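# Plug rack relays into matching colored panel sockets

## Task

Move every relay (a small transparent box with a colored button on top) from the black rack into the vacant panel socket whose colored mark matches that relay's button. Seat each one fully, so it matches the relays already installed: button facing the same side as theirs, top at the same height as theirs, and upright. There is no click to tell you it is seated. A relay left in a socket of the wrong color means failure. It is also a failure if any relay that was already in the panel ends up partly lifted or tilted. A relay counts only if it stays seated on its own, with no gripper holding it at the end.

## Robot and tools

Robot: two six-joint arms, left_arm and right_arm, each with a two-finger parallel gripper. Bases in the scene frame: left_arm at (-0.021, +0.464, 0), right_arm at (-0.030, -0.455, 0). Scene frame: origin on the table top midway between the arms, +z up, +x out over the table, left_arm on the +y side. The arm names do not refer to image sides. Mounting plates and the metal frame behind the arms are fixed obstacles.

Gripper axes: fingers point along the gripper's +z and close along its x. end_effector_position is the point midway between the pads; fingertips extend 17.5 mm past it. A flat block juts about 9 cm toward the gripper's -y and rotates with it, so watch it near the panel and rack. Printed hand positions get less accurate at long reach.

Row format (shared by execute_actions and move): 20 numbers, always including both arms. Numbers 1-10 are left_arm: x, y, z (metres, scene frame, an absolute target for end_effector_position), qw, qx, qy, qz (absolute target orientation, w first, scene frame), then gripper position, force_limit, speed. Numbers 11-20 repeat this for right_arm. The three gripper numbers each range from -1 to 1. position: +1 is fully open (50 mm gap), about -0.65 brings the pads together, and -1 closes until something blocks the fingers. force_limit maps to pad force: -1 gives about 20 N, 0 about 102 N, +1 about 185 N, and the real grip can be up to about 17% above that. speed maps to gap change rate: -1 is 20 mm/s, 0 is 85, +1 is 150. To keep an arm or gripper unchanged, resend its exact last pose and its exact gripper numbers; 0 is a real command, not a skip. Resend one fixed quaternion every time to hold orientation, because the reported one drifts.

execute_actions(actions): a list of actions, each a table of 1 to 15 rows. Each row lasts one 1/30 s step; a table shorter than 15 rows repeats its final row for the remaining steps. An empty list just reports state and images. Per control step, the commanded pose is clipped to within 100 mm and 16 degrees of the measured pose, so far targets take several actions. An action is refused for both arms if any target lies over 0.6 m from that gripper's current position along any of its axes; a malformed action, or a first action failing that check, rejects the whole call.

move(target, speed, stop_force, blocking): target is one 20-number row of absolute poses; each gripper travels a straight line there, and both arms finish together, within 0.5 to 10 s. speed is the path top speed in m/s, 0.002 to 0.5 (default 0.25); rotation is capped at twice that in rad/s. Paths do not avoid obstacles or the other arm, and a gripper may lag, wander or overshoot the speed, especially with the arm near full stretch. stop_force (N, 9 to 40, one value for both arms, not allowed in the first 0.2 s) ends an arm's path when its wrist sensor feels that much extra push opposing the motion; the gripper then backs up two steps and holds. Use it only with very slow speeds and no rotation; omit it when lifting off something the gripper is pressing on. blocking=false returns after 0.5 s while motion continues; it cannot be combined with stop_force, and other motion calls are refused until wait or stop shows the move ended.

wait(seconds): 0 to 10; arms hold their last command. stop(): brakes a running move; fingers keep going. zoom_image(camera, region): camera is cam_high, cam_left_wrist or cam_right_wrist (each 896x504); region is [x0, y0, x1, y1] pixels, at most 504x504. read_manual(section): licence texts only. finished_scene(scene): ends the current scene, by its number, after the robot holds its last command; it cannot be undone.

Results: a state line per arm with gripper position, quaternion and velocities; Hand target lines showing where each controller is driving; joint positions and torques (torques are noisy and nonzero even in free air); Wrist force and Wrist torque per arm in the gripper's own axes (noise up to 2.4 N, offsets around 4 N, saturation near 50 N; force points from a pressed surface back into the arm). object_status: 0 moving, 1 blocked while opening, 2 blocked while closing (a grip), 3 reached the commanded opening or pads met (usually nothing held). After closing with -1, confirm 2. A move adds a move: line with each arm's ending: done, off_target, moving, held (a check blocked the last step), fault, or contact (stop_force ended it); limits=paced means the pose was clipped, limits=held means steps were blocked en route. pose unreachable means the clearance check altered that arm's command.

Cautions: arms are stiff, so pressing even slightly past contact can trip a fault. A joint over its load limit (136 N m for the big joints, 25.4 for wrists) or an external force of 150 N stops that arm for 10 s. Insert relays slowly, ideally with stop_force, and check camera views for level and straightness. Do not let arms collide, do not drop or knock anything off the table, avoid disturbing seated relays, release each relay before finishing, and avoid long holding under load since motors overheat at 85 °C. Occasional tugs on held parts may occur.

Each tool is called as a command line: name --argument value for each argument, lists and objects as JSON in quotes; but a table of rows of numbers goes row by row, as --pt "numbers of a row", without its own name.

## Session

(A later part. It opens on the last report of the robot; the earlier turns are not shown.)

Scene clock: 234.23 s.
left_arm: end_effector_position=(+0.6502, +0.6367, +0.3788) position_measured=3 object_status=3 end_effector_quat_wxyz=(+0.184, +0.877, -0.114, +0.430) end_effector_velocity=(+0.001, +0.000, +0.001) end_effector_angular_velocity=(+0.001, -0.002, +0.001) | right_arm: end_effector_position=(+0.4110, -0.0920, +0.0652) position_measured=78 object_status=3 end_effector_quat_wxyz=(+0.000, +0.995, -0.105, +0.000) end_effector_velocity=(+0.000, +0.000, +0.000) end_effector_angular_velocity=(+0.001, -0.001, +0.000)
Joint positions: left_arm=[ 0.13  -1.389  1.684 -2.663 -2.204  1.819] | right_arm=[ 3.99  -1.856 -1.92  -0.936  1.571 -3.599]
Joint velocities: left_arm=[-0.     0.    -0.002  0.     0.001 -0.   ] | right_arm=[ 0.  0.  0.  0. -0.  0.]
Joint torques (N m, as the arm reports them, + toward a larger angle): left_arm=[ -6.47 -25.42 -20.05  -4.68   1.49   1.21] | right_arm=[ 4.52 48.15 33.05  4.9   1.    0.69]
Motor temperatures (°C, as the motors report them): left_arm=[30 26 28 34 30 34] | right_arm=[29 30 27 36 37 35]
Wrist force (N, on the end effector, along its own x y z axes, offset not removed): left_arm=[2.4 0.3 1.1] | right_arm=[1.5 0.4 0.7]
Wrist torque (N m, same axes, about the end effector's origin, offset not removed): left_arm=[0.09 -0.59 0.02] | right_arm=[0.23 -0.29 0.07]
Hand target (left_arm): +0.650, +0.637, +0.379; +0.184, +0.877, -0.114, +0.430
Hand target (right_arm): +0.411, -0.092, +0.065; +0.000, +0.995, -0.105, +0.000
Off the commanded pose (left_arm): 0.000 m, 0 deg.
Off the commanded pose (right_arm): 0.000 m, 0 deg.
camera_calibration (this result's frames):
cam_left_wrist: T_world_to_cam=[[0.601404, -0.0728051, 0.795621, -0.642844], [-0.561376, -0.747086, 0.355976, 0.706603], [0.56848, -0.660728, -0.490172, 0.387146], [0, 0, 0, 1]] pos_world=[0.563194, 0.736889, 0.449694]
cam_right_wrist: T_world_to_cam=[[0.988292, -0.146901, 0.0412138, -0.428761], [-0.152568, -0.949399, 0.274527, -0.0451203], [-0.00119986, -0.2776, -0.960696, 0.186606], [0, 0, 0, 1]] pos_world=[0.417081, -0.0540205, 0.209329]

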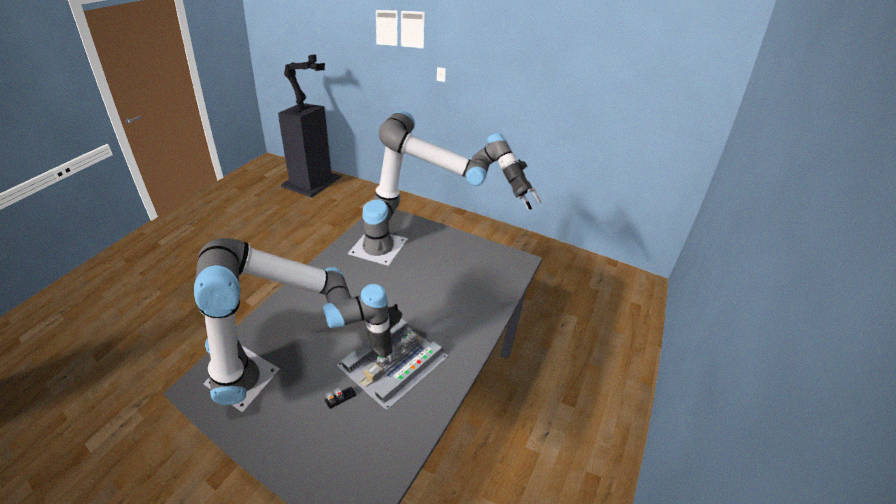

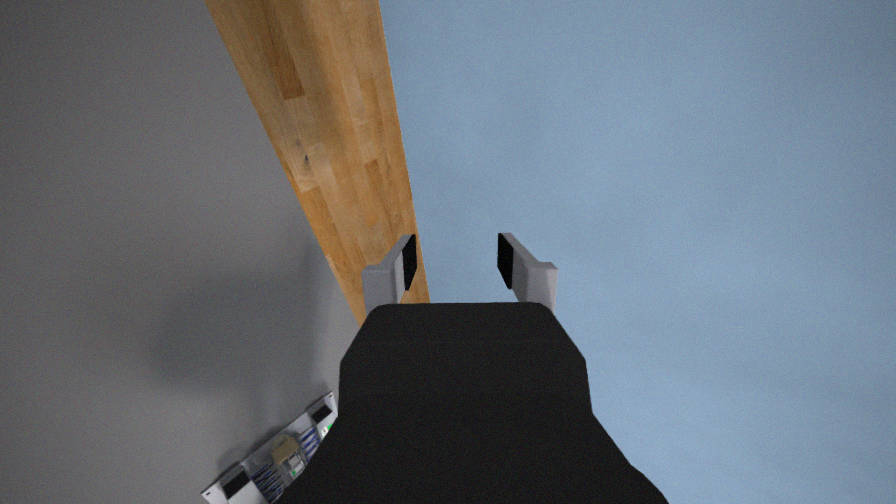

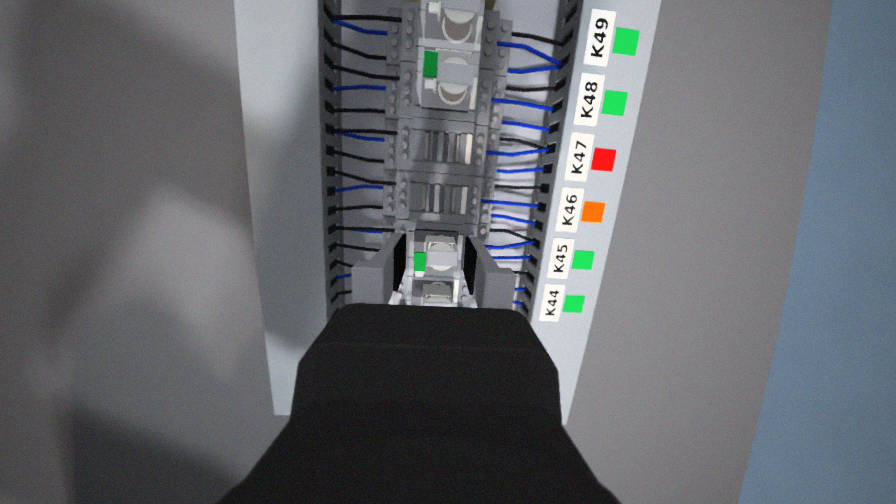

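move --target '[0.6502,0.6367,0.3788,0.184,0.877,-0.114,0.430,1,0,0, 0.411,-0.092,0.105,0,0.9945,-0.1045,0,0.5,-0.3,0]' --speed 0.08

move --target '[0.6502,0.6367,0.3788,0.184,0.877,-0.114,0.430,1,0,0, 0.393,-0.175,0.115,0,0.9945,-0.1045,0,1,-0.3,0]' --speed 0.2

zoom_image --camera "cam_right_wrist" --region '[370, 40, 510, 220]'

Scene clock: 239.07 s.
left_arm: end_effector_position=(+0.6502, +0.6367, +0.3788) position_measured=3 object_status=3 end_effector_quat_wxyz=(+0.184, +0.877, -0.114, +0.430) end_effector_velocity=(-0.000, +0.000, -0.000) end_effector_angular_velocity=(-0.000, +0.001, +0.000) | right_arm: end_effector_position=(+0.4111, -0.0919, +0.1047) position_measured=78 object_status=3 end_effector_quat_wxyz=(-0.000, +0.995, -0.104, +0.000) end_effector_velocity=(-0.000, -0.000, +0.003) end_effector_angular_velocity=(-0.000, +0.001, -0.000)
Joint positions: left_arm=[ 0.13  -1.389  1.684 -2.663 -2.204  1.819] | right_arm=[ 3.99  -1.803 -1.871 -1.039  1.571 -3.599]
Joint velocities: left_arm=[0.    0.    0.001 0.    0.    0.   ] | right_arm=[-0.     0.003  0.003 -0.008  0.     0.   ]
Joint torques (N m, as the arm reports them, + toward a larger angle): left_arm=[ -4.65 -25.78 -20.18  -4.9    1.2    1.52] | right_arm=[-8.26 45.3  32.89  1.94  1.2  -1.84]
Motor temperatures (°C, as the motors report them): left_arm=[30 26 28 34 30 34] | right_arm=[29 30 27 36 37 35]
Wrist force (N, on the end effector, along its own x y z axes, offset not removed): left_arm=[3.4 -0.2 1.0] | right_arm=[2.2 -0.2 -0.9]
Wrist torque (N m, same axes, about the end effector's origin, offset not removed): left_arm=[0.02 -0.70 0.06] | right_arm=[-0.01 -0.41 -0.03]
Hand target (left_arm): +0.650, +0.637, +0.379; +0.184, +0.877, -0.114, +0.430
Hand target (right_arm): +0.411, -0.092, +0.105; -0.000, +0.995, -0.105, +0.000
Off the commanded pose (left_arm): 0.000 m, 0 deg.
Off the commanded pose (right_arm): 0.000 m, 0 deg.
move: done
camera_calibration (this result's frames):
cam_left_wrist: T_world_to_cam=[[0.601404, -0.0728049, 0.795621, -0.642844], [-0.561376, -0.747086, 0.355977, 0.706603], [0.56848, -0.660728, -0.490172, 0.387146], [0, 0, 0, 1]] pos_world=[0.563194, 0.736889, 0.449694]
cam_right_wrist: T_world_to_cam=[[0.988299, -0.146878, 0.0411466, -0.430409], [-0.152527, -0.949442, 0.274401, -0.0558674], [-0.00123711, -0.277466, -0.960735, 0.224638], [0, 0, 0, 1]] pos_world=[0.417129, -0.0539308, 0.248857]

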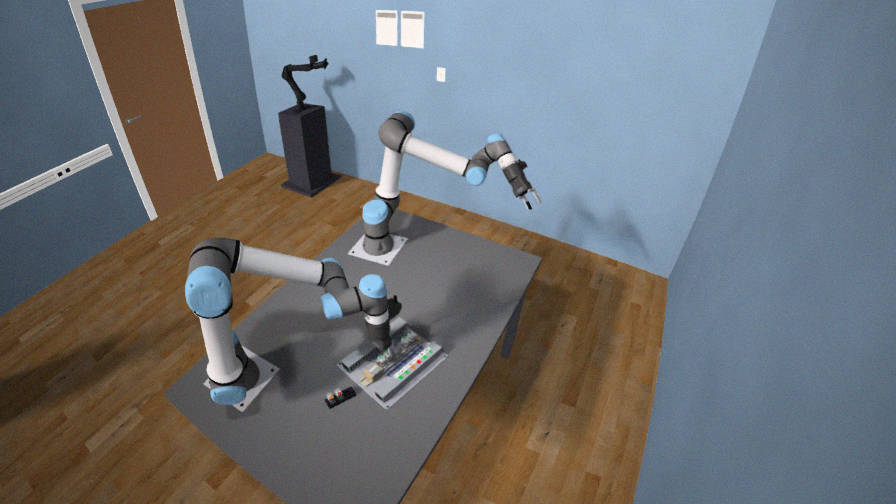

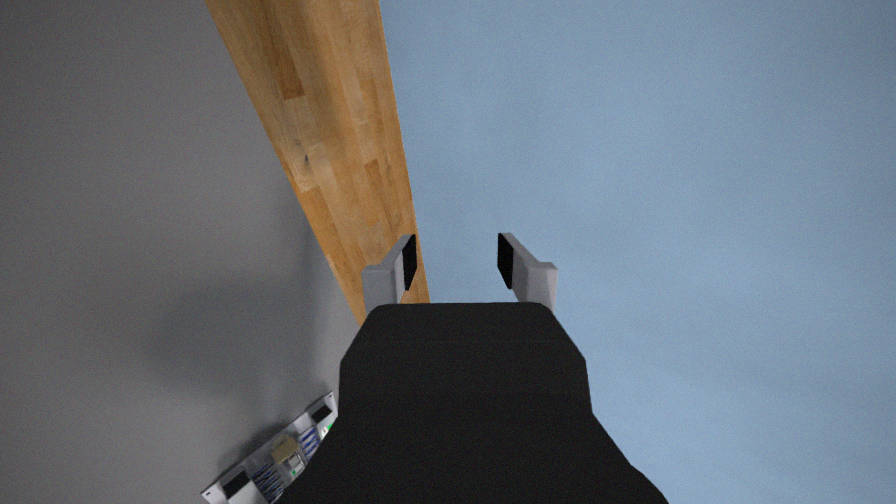

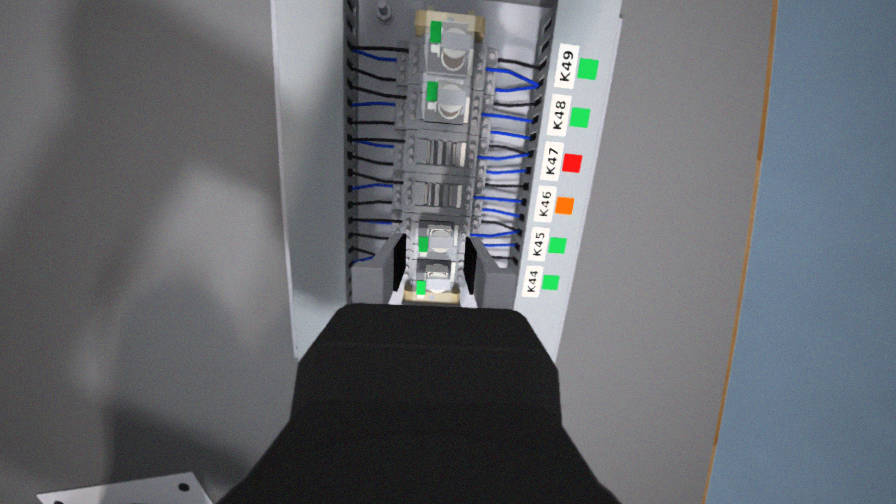

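Scene clock: 240.10 s.
left_arm: end_effector_position=(+0.6502, +0.6367, +0.3788) position_measured=3 object_status=3 end_effector_quat_wxyz=(+0.184, +0.877, -0.114, +0.430) end_effector_velocity=(+0.000, -0.000, -0.000) end_effector_angular_velocity=(-0.000, +0.001, -0.001) | right_arm: end_effector_position=(+0.3930, -0.1747, +0.1150) position_measured=3 object_status=3 end_effector_quat_wxyz=(-0.000, +0.995, -0.105, -0.000) end_effector_velocity=(-0.000, -0.002, +0.000) end_effector_angular_velocity=(+0.001, -0.001, +0.000)
Joint positions: left_arm=[ 0.13  -1.389  1.684 -2.663 -2.204  1.819] | right_arm=[ 3.91  -1.649 -2.023 -1.04   1.571 -3.678]
Joint velocities: left_arm=[-0.001  0.    -0.     0.002  0.     0.   ] | right_arm=[-0.002  0.004 -0.004  0.     0.    -0.002]
Joint torques (N m, as the arm reports them, + toward a larger angle): left_arm=[ -5.73 -25.07 -19.8   -4.79   1.44   1.15] | right_arm=[-11.43  38.65  10.55   1.61   1.44  -2.33]
Motor temperatures (°C, as the motors report them): left_arm=[30 26 28 34 30 34] | right_arm=[29 30 27 36 37 35]
Wrist force (N, on the end effector, along its own x y z axes, offset not removed): left_arm=[2.1 0.8 0.6] | right_arm=[0.3 1.2 -1.1]
Wrist torque (N m, same axes, about the end effector's origin, offset not removed): left_arm=[0.23 -0.43 0.03] | right_arm=[0.26 0.02 0.06]
Hand target (left_arm): +0.650, +0.637, +0.379; +0.184, +0.877, -0.114, +0.430
Hand target (right_arm): +0.393, -0.175, +0.115; -0.000, +0.995, -0.105, -0.000
Off the commanded pose (left_arm): 0.000 m, 0 deg.
Off the commanded pose (right_arm): 0.000 m, 0 deg.
move: done
camera_calibration (this result's frames):
cam_left_wrist: T_world_to_cam=[[0.601404, -0.072805, 0.795621, -0.642844], [-0.561376, -0.747086, 0.355976, 0.706603], [0.568481, -0.660728, -0.490172, 0.387146], [0, 0, 0, 1]] pos_world=[0.563194, 0.736889, 0.449694]
cam_right_wrist: T_world_to_cam=[[0.988297, -0.146922, 0.0410251, -0.425133], [-0.152536, -0.949465, 0.274314, -0.14005], [-0.00135079, -0.277362, -0.960765, 0.21165], [0, 0, 0, 1]] pos_world=[0.399081, -0.13673, 0.259204]

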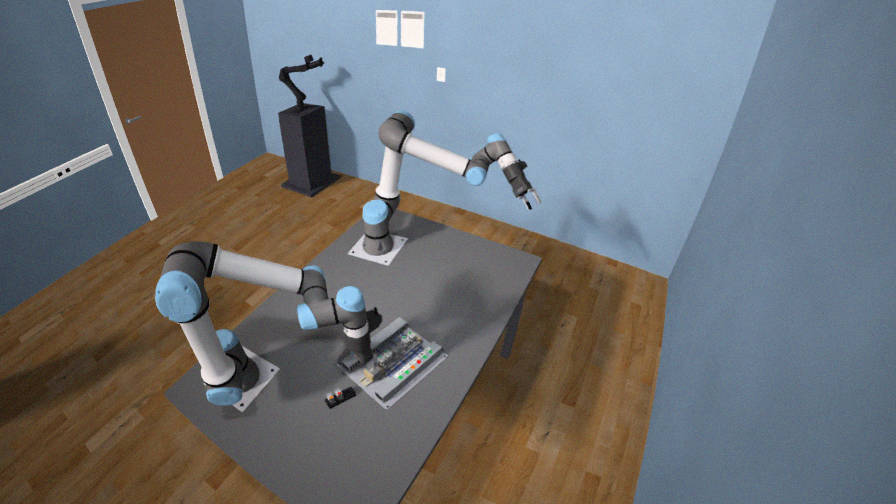

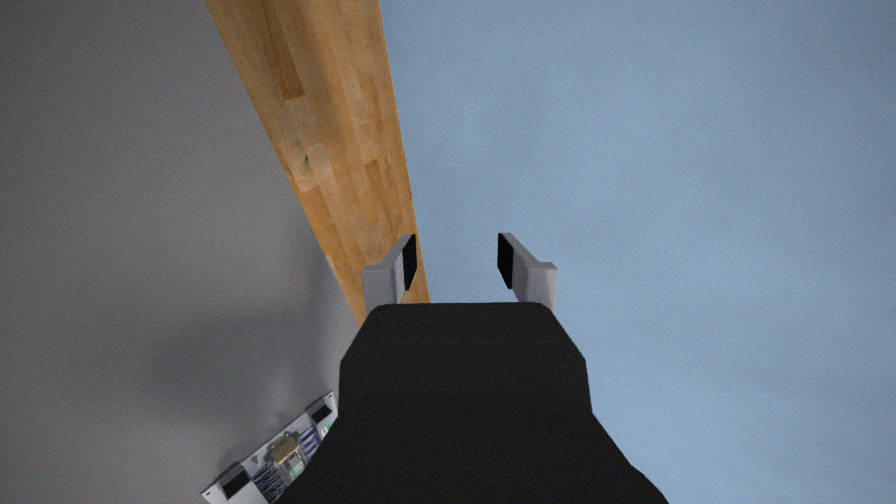

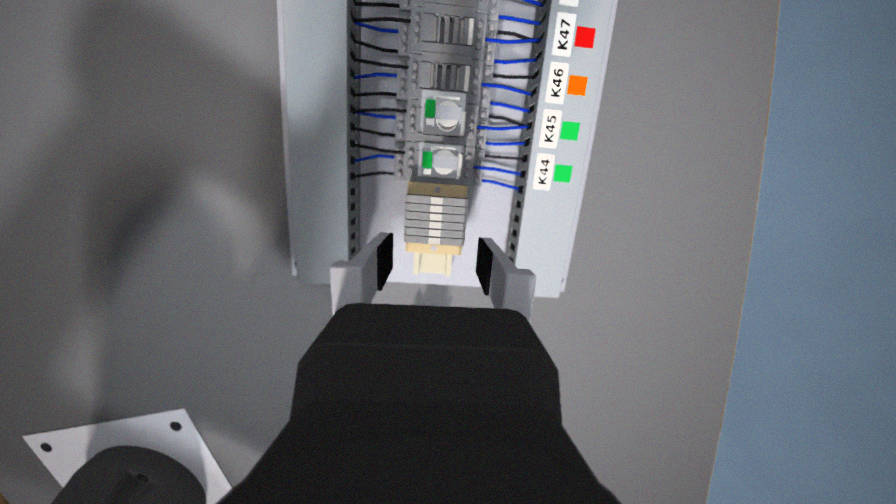

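Region (370, 40, 510, 220) of cam_right_wrist's 896x504 image, scaled by 2.800, with more detail than that image has.

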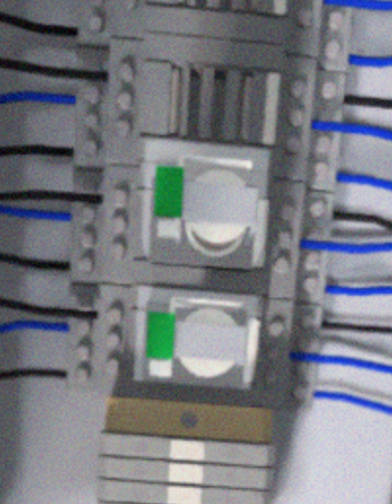

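move --target '[0.6502,0.6367,0.3788,0.184,0.877,-0.114,0.430,1,0,0, 0.37,-0.25,0.13,0,0.5736,-0.8192,0,1,-0.3,0]' --speed 0.5

move --target '[0.6502,0.6367,0.3788,0.184,0.877,-0.114,0.430,1,0,0, 0.3486,-0.310,0.085,0,-0.2079,-0.9781,0,1,-0.3,0]' --speed 0.5

zoom_image --camera "cam_right_wrist" --region '[340, 130, 540, 310]'

Scene clock: 253.70 s.
left_arm: end_effector_position=(+0.6502, +0.6367, +0.3788) position_measured=3 object_status=3 end_effector_quat_wxyz=(+0.184, +0.877, -0.114, +0.430) end_effector_velocity=(+0.000, -0.000, +0.001) end_effector_angular_velocity=(-0.000, -0.000, -0.000) | right_arm: end_effector_position=(+0.3700, -0.2499, +0.1301) position_measured=3 object_status=3 end_effector_quat_wxyz=(-0.000, -0.574, +0.819, +0.000) end_effector_velocity=(+0.000, +0.000, +0.000) end_effector_angular_velocity=(-0.001, -0.002, -0.014)
Joint positions: left_arm=[ 0.13  -1.389  1.684 -2.663 -2.204  1.819] | right_arm=[ 3.914 -1.489 -2.139 -1.084  1.571 -1.966]
Joint velocities: left_arm=[-0.     0.    -0.002  0.001 -0.     0.   ] | right_arm=[ 0.002 -0.     0.     0.    -0.002  0.016]
Joint torques (N m, as the arm reports them, + toward a larger angle): left_arm=[ -6.13 -25.24 -20.68  -4.69   1.31   1.32] | right_arm=[14.41 31.71 10.98  1.58 -1.8   2.87]
Motor temperatures (°C, as the motors report them): left_arm=[30 26 28 34 30 34] | right_arm=[29 30 27 36 37 35]
Wrist force (N, on the end effector, along its own x y z axes, offset not removed): left_arm=[2.2 -0.8 1.1] | right_arm=[0.1 2.1 -0.3]
Wrist torque (N m, same axes, about the end effector's origin, offset not removed): left_arm=[-0.09 -0.48 0.10] | right_arm=[0.47 0.06 0.02]
Hand target (left_arm): +0.650, +0.637, +0.379; +0.184, +0.877, -0.114, +0.430
Hand target (right_arm): +0.370, -0.250, +0.130; -0.000, -0.574, +0.819, -0.000
Off the commanded pose (left_arm): 0.000 m, 0 deg.
Off the commanded pose (right_arm): 0.000 m, 0 deg.
move: done
camera_calibration (this result's frames):
cam_left_wrist: T_world_to_cam=[[0.601404, -0.0728048, 0.795621, -0.642844], [-0.561376, -0.747086, 0.355977, 0.706603], [0.568481, -0.660728, -0.490172, 0.387146], [0, 0, 0, 1]] pos_world=[0.563194, 0.736889, 0.449694]
cam_right_wrist: T_world_to_cam=[[-0.281574, -0.958663, 0.0410116, -0.14712], [-0.919342, 0.281773, 0.274618, 0.372278], [-0.274822, 0.0396216, -0.960678, 0.385564], [0, 0, 0, 1]] pos_world=[0.406786, -0.261213, 0.274202]

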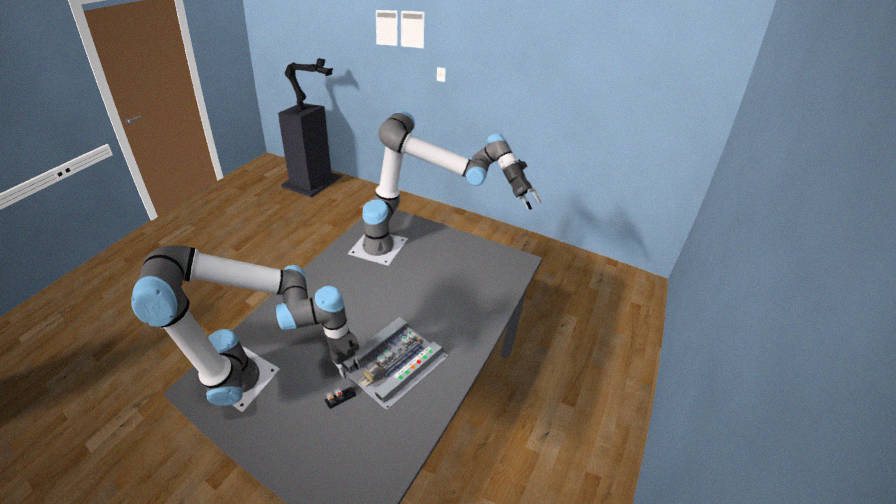

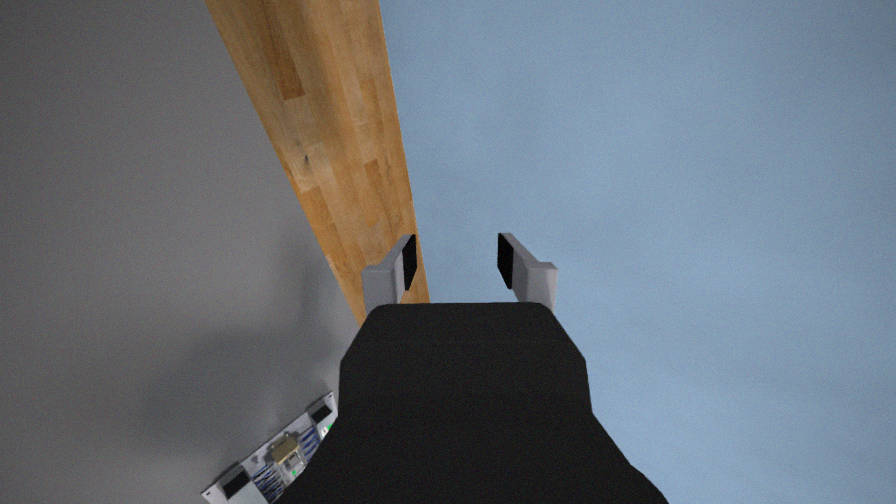

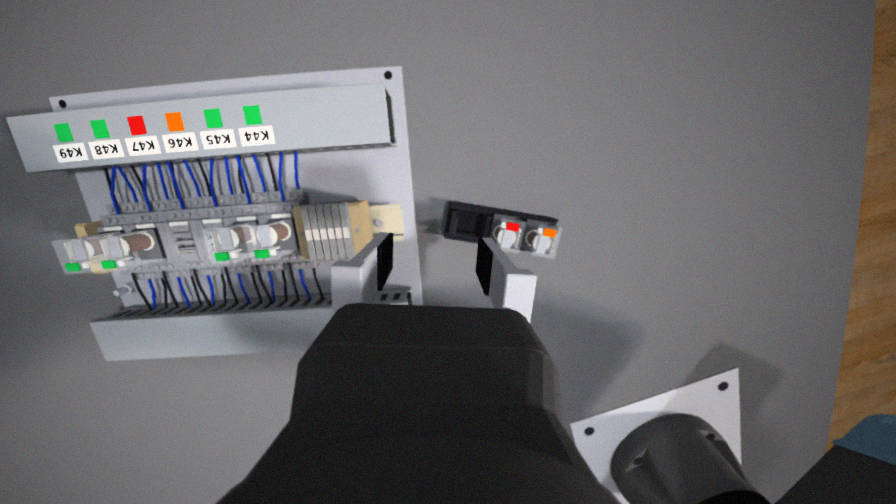

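Scene clock: 256.00 s.
left_arm: end_effector_position=(+0.6502, +0.6367, +0.3788) position_measured=3 object_status=3 end_effector_quat_wxyz=(+0.184, +0.877, -0.114, +0.430) end_effector_velocity=(-0.000, +0.000, +0.000) end_effector_angular_velocity=(-0.000, -0.001, +0.000) | right_arm: end_effector_position=(+0.3485, -0.3099, +0.0851) position_measured=3 object_status=3 end_effector_quat_wxyz=(-0.000, +0.207, +0.978, +0.000) end_effector_velocity=(-0.000, -0.000, -0.000) end_effector_angular_velocity=(-0.001, -0.001, -0.014)
Joint positions: left_arm=[ 0.13  -1.389  1.684 -2.663 -2.204  1.819] | right_arm=[ 3.813 -1.533 -2.234 -0.946  1.571 -0.426]
Joint velocities: left_arm=[ 0.001 -0.    -0.    -0.001 -0.001  0.   ] | right_arm=[-0.    -0.    -0.001  0.001 -0.002  0.014]
Joint torques (N m, as the arm reports them, + toward a larger angle): left_arm=[ -6.01 -26.27 -20.51  -4.82   1.49   1.26] | right_arm=[-10.98  18.24   8.43   5.04  -1.48   2.69]
Motor temperatures (°C, as the motors report them): left_arm=[30 26 28 34 30 34] | right_arm=[29 30 27 36 37 35]
Wrist force (N, on the end effector, along its own x y z axes, offset not removed): left_arm=[2.1 -0.5 -0.4] | right_arm=[0.1 1.2 0.1]
Wrist torque (N m, same axes, about the end effector's origin, offset not removed): left_arm=[-0.06 -0.47 0.10] | right_arm=[0.25 0.03 0.01]
Hand target (left_arm): +0.650, +0.637, +0.379; +0.184, +0.877, -0.114, +0.430
Hand target (right_arm): +0.348, -0.310, +0.085; -0.000, +0.208, +0.978, +0.000
Off the commanded pose (left_arm): 0.000 m, 0 deg.
Off the commanded pose (right_arm): 0.000 m, 0 deg.
move: done
camera_calibration (this result's frames):
cam_left_wrist: T_world_to_cam=[[0.601404, -0.0728049, 0.795621, -0.642844], [-0.561376, -0.747086, 0.355977, 0.706603], [0.56848, -0.660728, -0.490172, 0.387146], [0, 0, 0, 1]] pos_world=[0.563194, 0.736889, 0.449694]
cam_right_wrist: T_world_to_cam=[[-0.936668, 0.347749, 0.0415112, 0.424288], [0.345343, 0.897413, 0.27457, 0.13188], [0.0582288, 0.271517, -0.960671, 0.294672], [0, 0, 0, 1]] pos_world=[0.334715, -0.345904, 0.22926]

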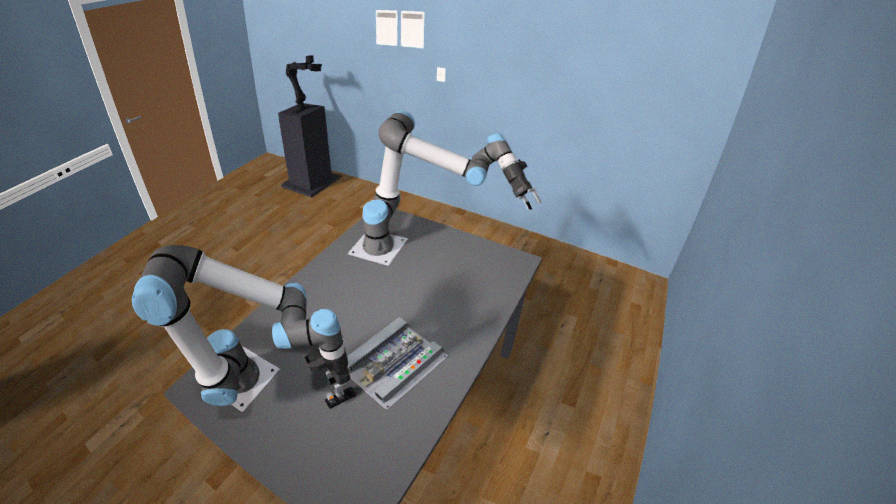

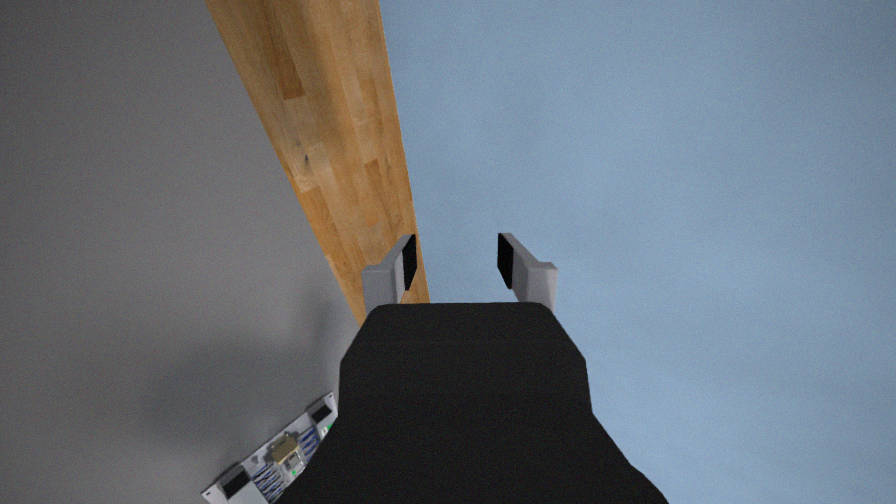

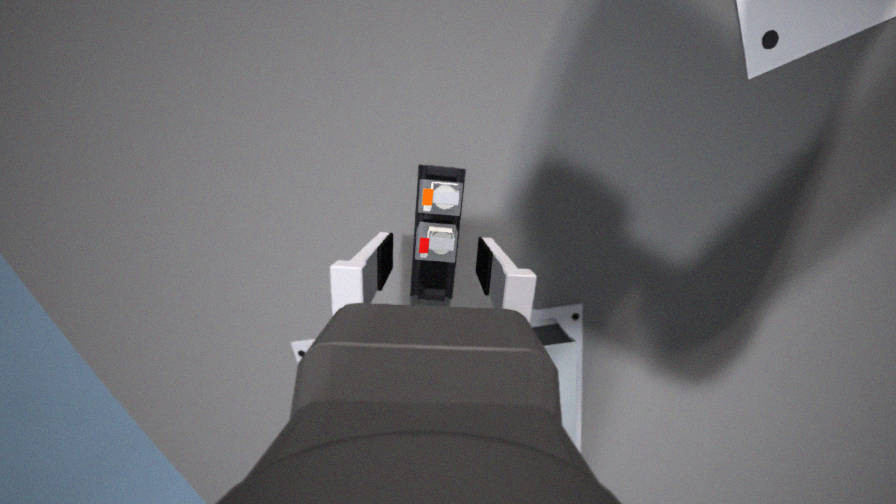

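Region (340, 130, 540, 310) of cam_right_wrist's 896x504 image, scaled by 2.520, with more detail than that image has; it fills the top 454 rows of this view, and the rest is white.

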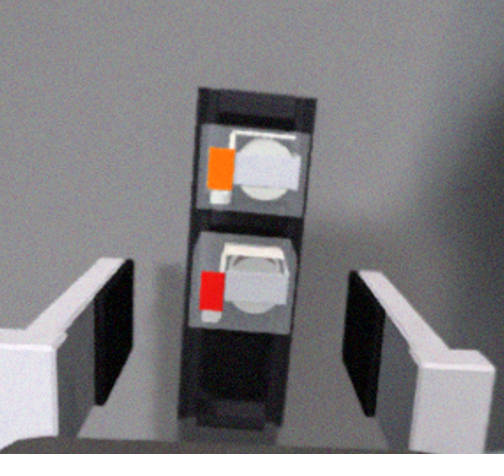

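move --target '[0.6502,0.6367,0.3788,0.184,0.877,-0.114,0.430,1,0,0, 0.3491,-0.3088,0.055,0,-0.2079,-0.9781,0,1,-0.3,0]' --speed 0.08

zoom_image --camera "cam_right_wrist" --region '[340, 130, 540, 310]'

Scene clock: 260.47 s.
left_arm: end_effector_position=(+0.6502, +0.6367, +0.3788) position_measured=3 object_status=3 end_effector_quat_wxyz=(+0.184, +0.877, -0.114, +0.430) end_effector_velocity=(+0.000, +0.001, +0.000) end_effector_angular_velocity=(+0.001, -0.001, +0.002) | right_arm: end_effector_position=(+0.3490, -0.3089, +0.0553) position_measured=3 object_status=3 end_effector_quat_wxyz=(-0.000, +0.208, +0.978, -0.000) end_effector_velocity=(-0.000, -0.000, -0.002) end_effector_angular_velocity=(-0.001, +0.001, -0.000)
Joint positions: left_arm=[ 0.13  -1.389  1.684 -2.663 -2.204  1.819] | right_arm=[ 3.814 -1.592 -2.273 -0.848  1.571 -0.423]
Joint velocities: left_arm=[ 0.001  0.    -0.001 -0.     0.     0.   ] | right_arm=[-0.    -0.006 -0.002  0.007 -0.     0.   ]
Joint torques (N m, as the arm reports them, + toward a larger angle): left_arm=[ -6.09 -25.36 -19.2   -4.8    1.29   1.27] | right_arm=[13.86  9.2   7.68  4.62 -1.52  2.81]
Motor temperatures (°C, as the motors report them): left_arm=[30 26 28 34 30 34] | right_arm=[29 30 27 36 37 35]
Wrist force (N, on the end effector, along its own x y z axes, offset not removed): left_arm=[2.9 -2.0 0.6] | right_arm=[1.3 1.3 0.2]
Wrist torque (N m, same axes, about the end effector's origin, offset not removed): left_arm=[-0.18 -0.62 0.05] | right_arm=[0.37 -0.22 -0.07]
Hand target (left_arm): +0.650, +0.637, +0.379; +0.184, +0.877, -0.114, +0.430
Hand target (right_arm): +0.349, -0.309, +0.055; -0.000, +0.208, +0.978, -0.000
Off the commanded pose (left_arm): 0.000 m, 0 deg.
Off the commanded pose (right_arm): 0.000 m, 0 deg.
move: done
camera_calibration (this result's frames):
cam_left_wrist: T_world_to_cam=[[0.601404, -0.0728047, 0.795621, -0.642844], [-0.561376, -0.747086, 0.355977, 0.706603], [0.568481, -0.660728, -0.490172, 0.387146], [0, 0, 0, 1]] pos_world=[0.563194, 0.736889, 0.449694]
cam_right_wrist: T_world_to_cam=[[-0.936134, 0.349229, 0.0411409, 0.425971], [0.346671, 0.89695, 0.274407, 0.138326], [0.0589297, 0.271144, -0.960733, 0.265309], [0, 0, 0, 1]] pos_world=[0.335178, -0.34477, 0.199409]

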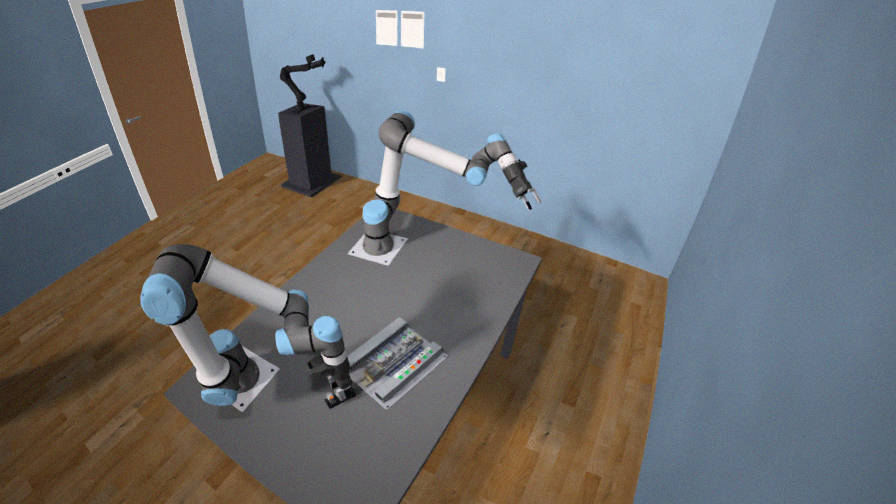

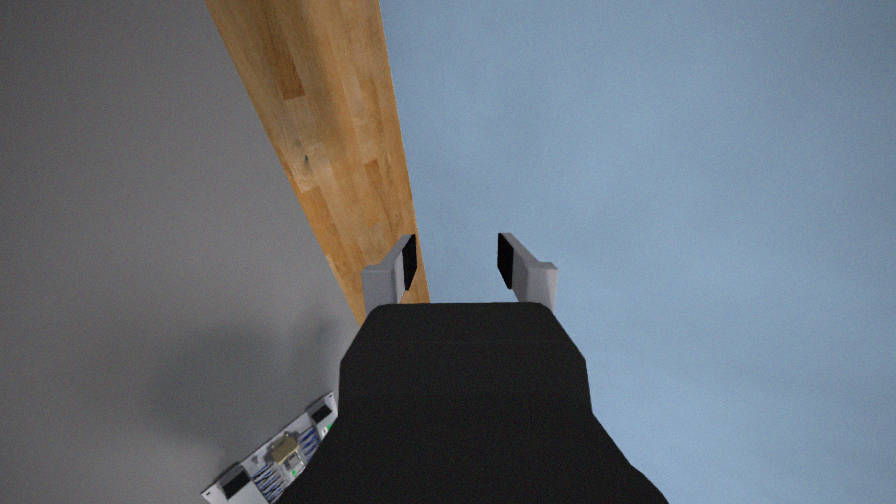

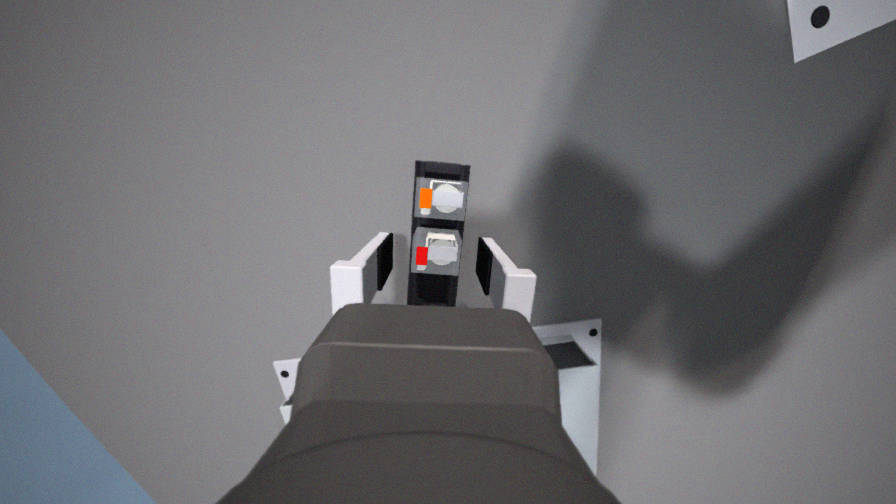

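Region (340, 130, 540, 310) of cam_right_wrist's 896x504 image, scaled by 2.520, with more detail than that image has; it fills the top 454 rows of this view, and the rest is white.

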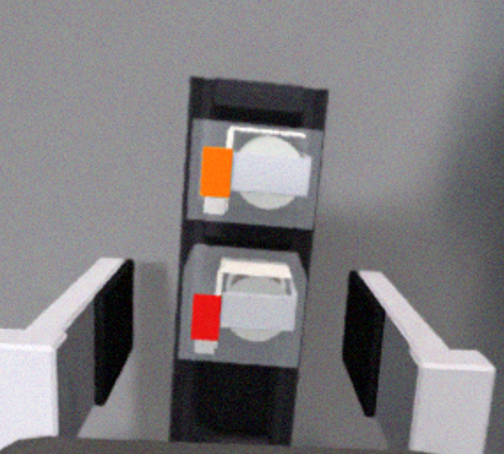

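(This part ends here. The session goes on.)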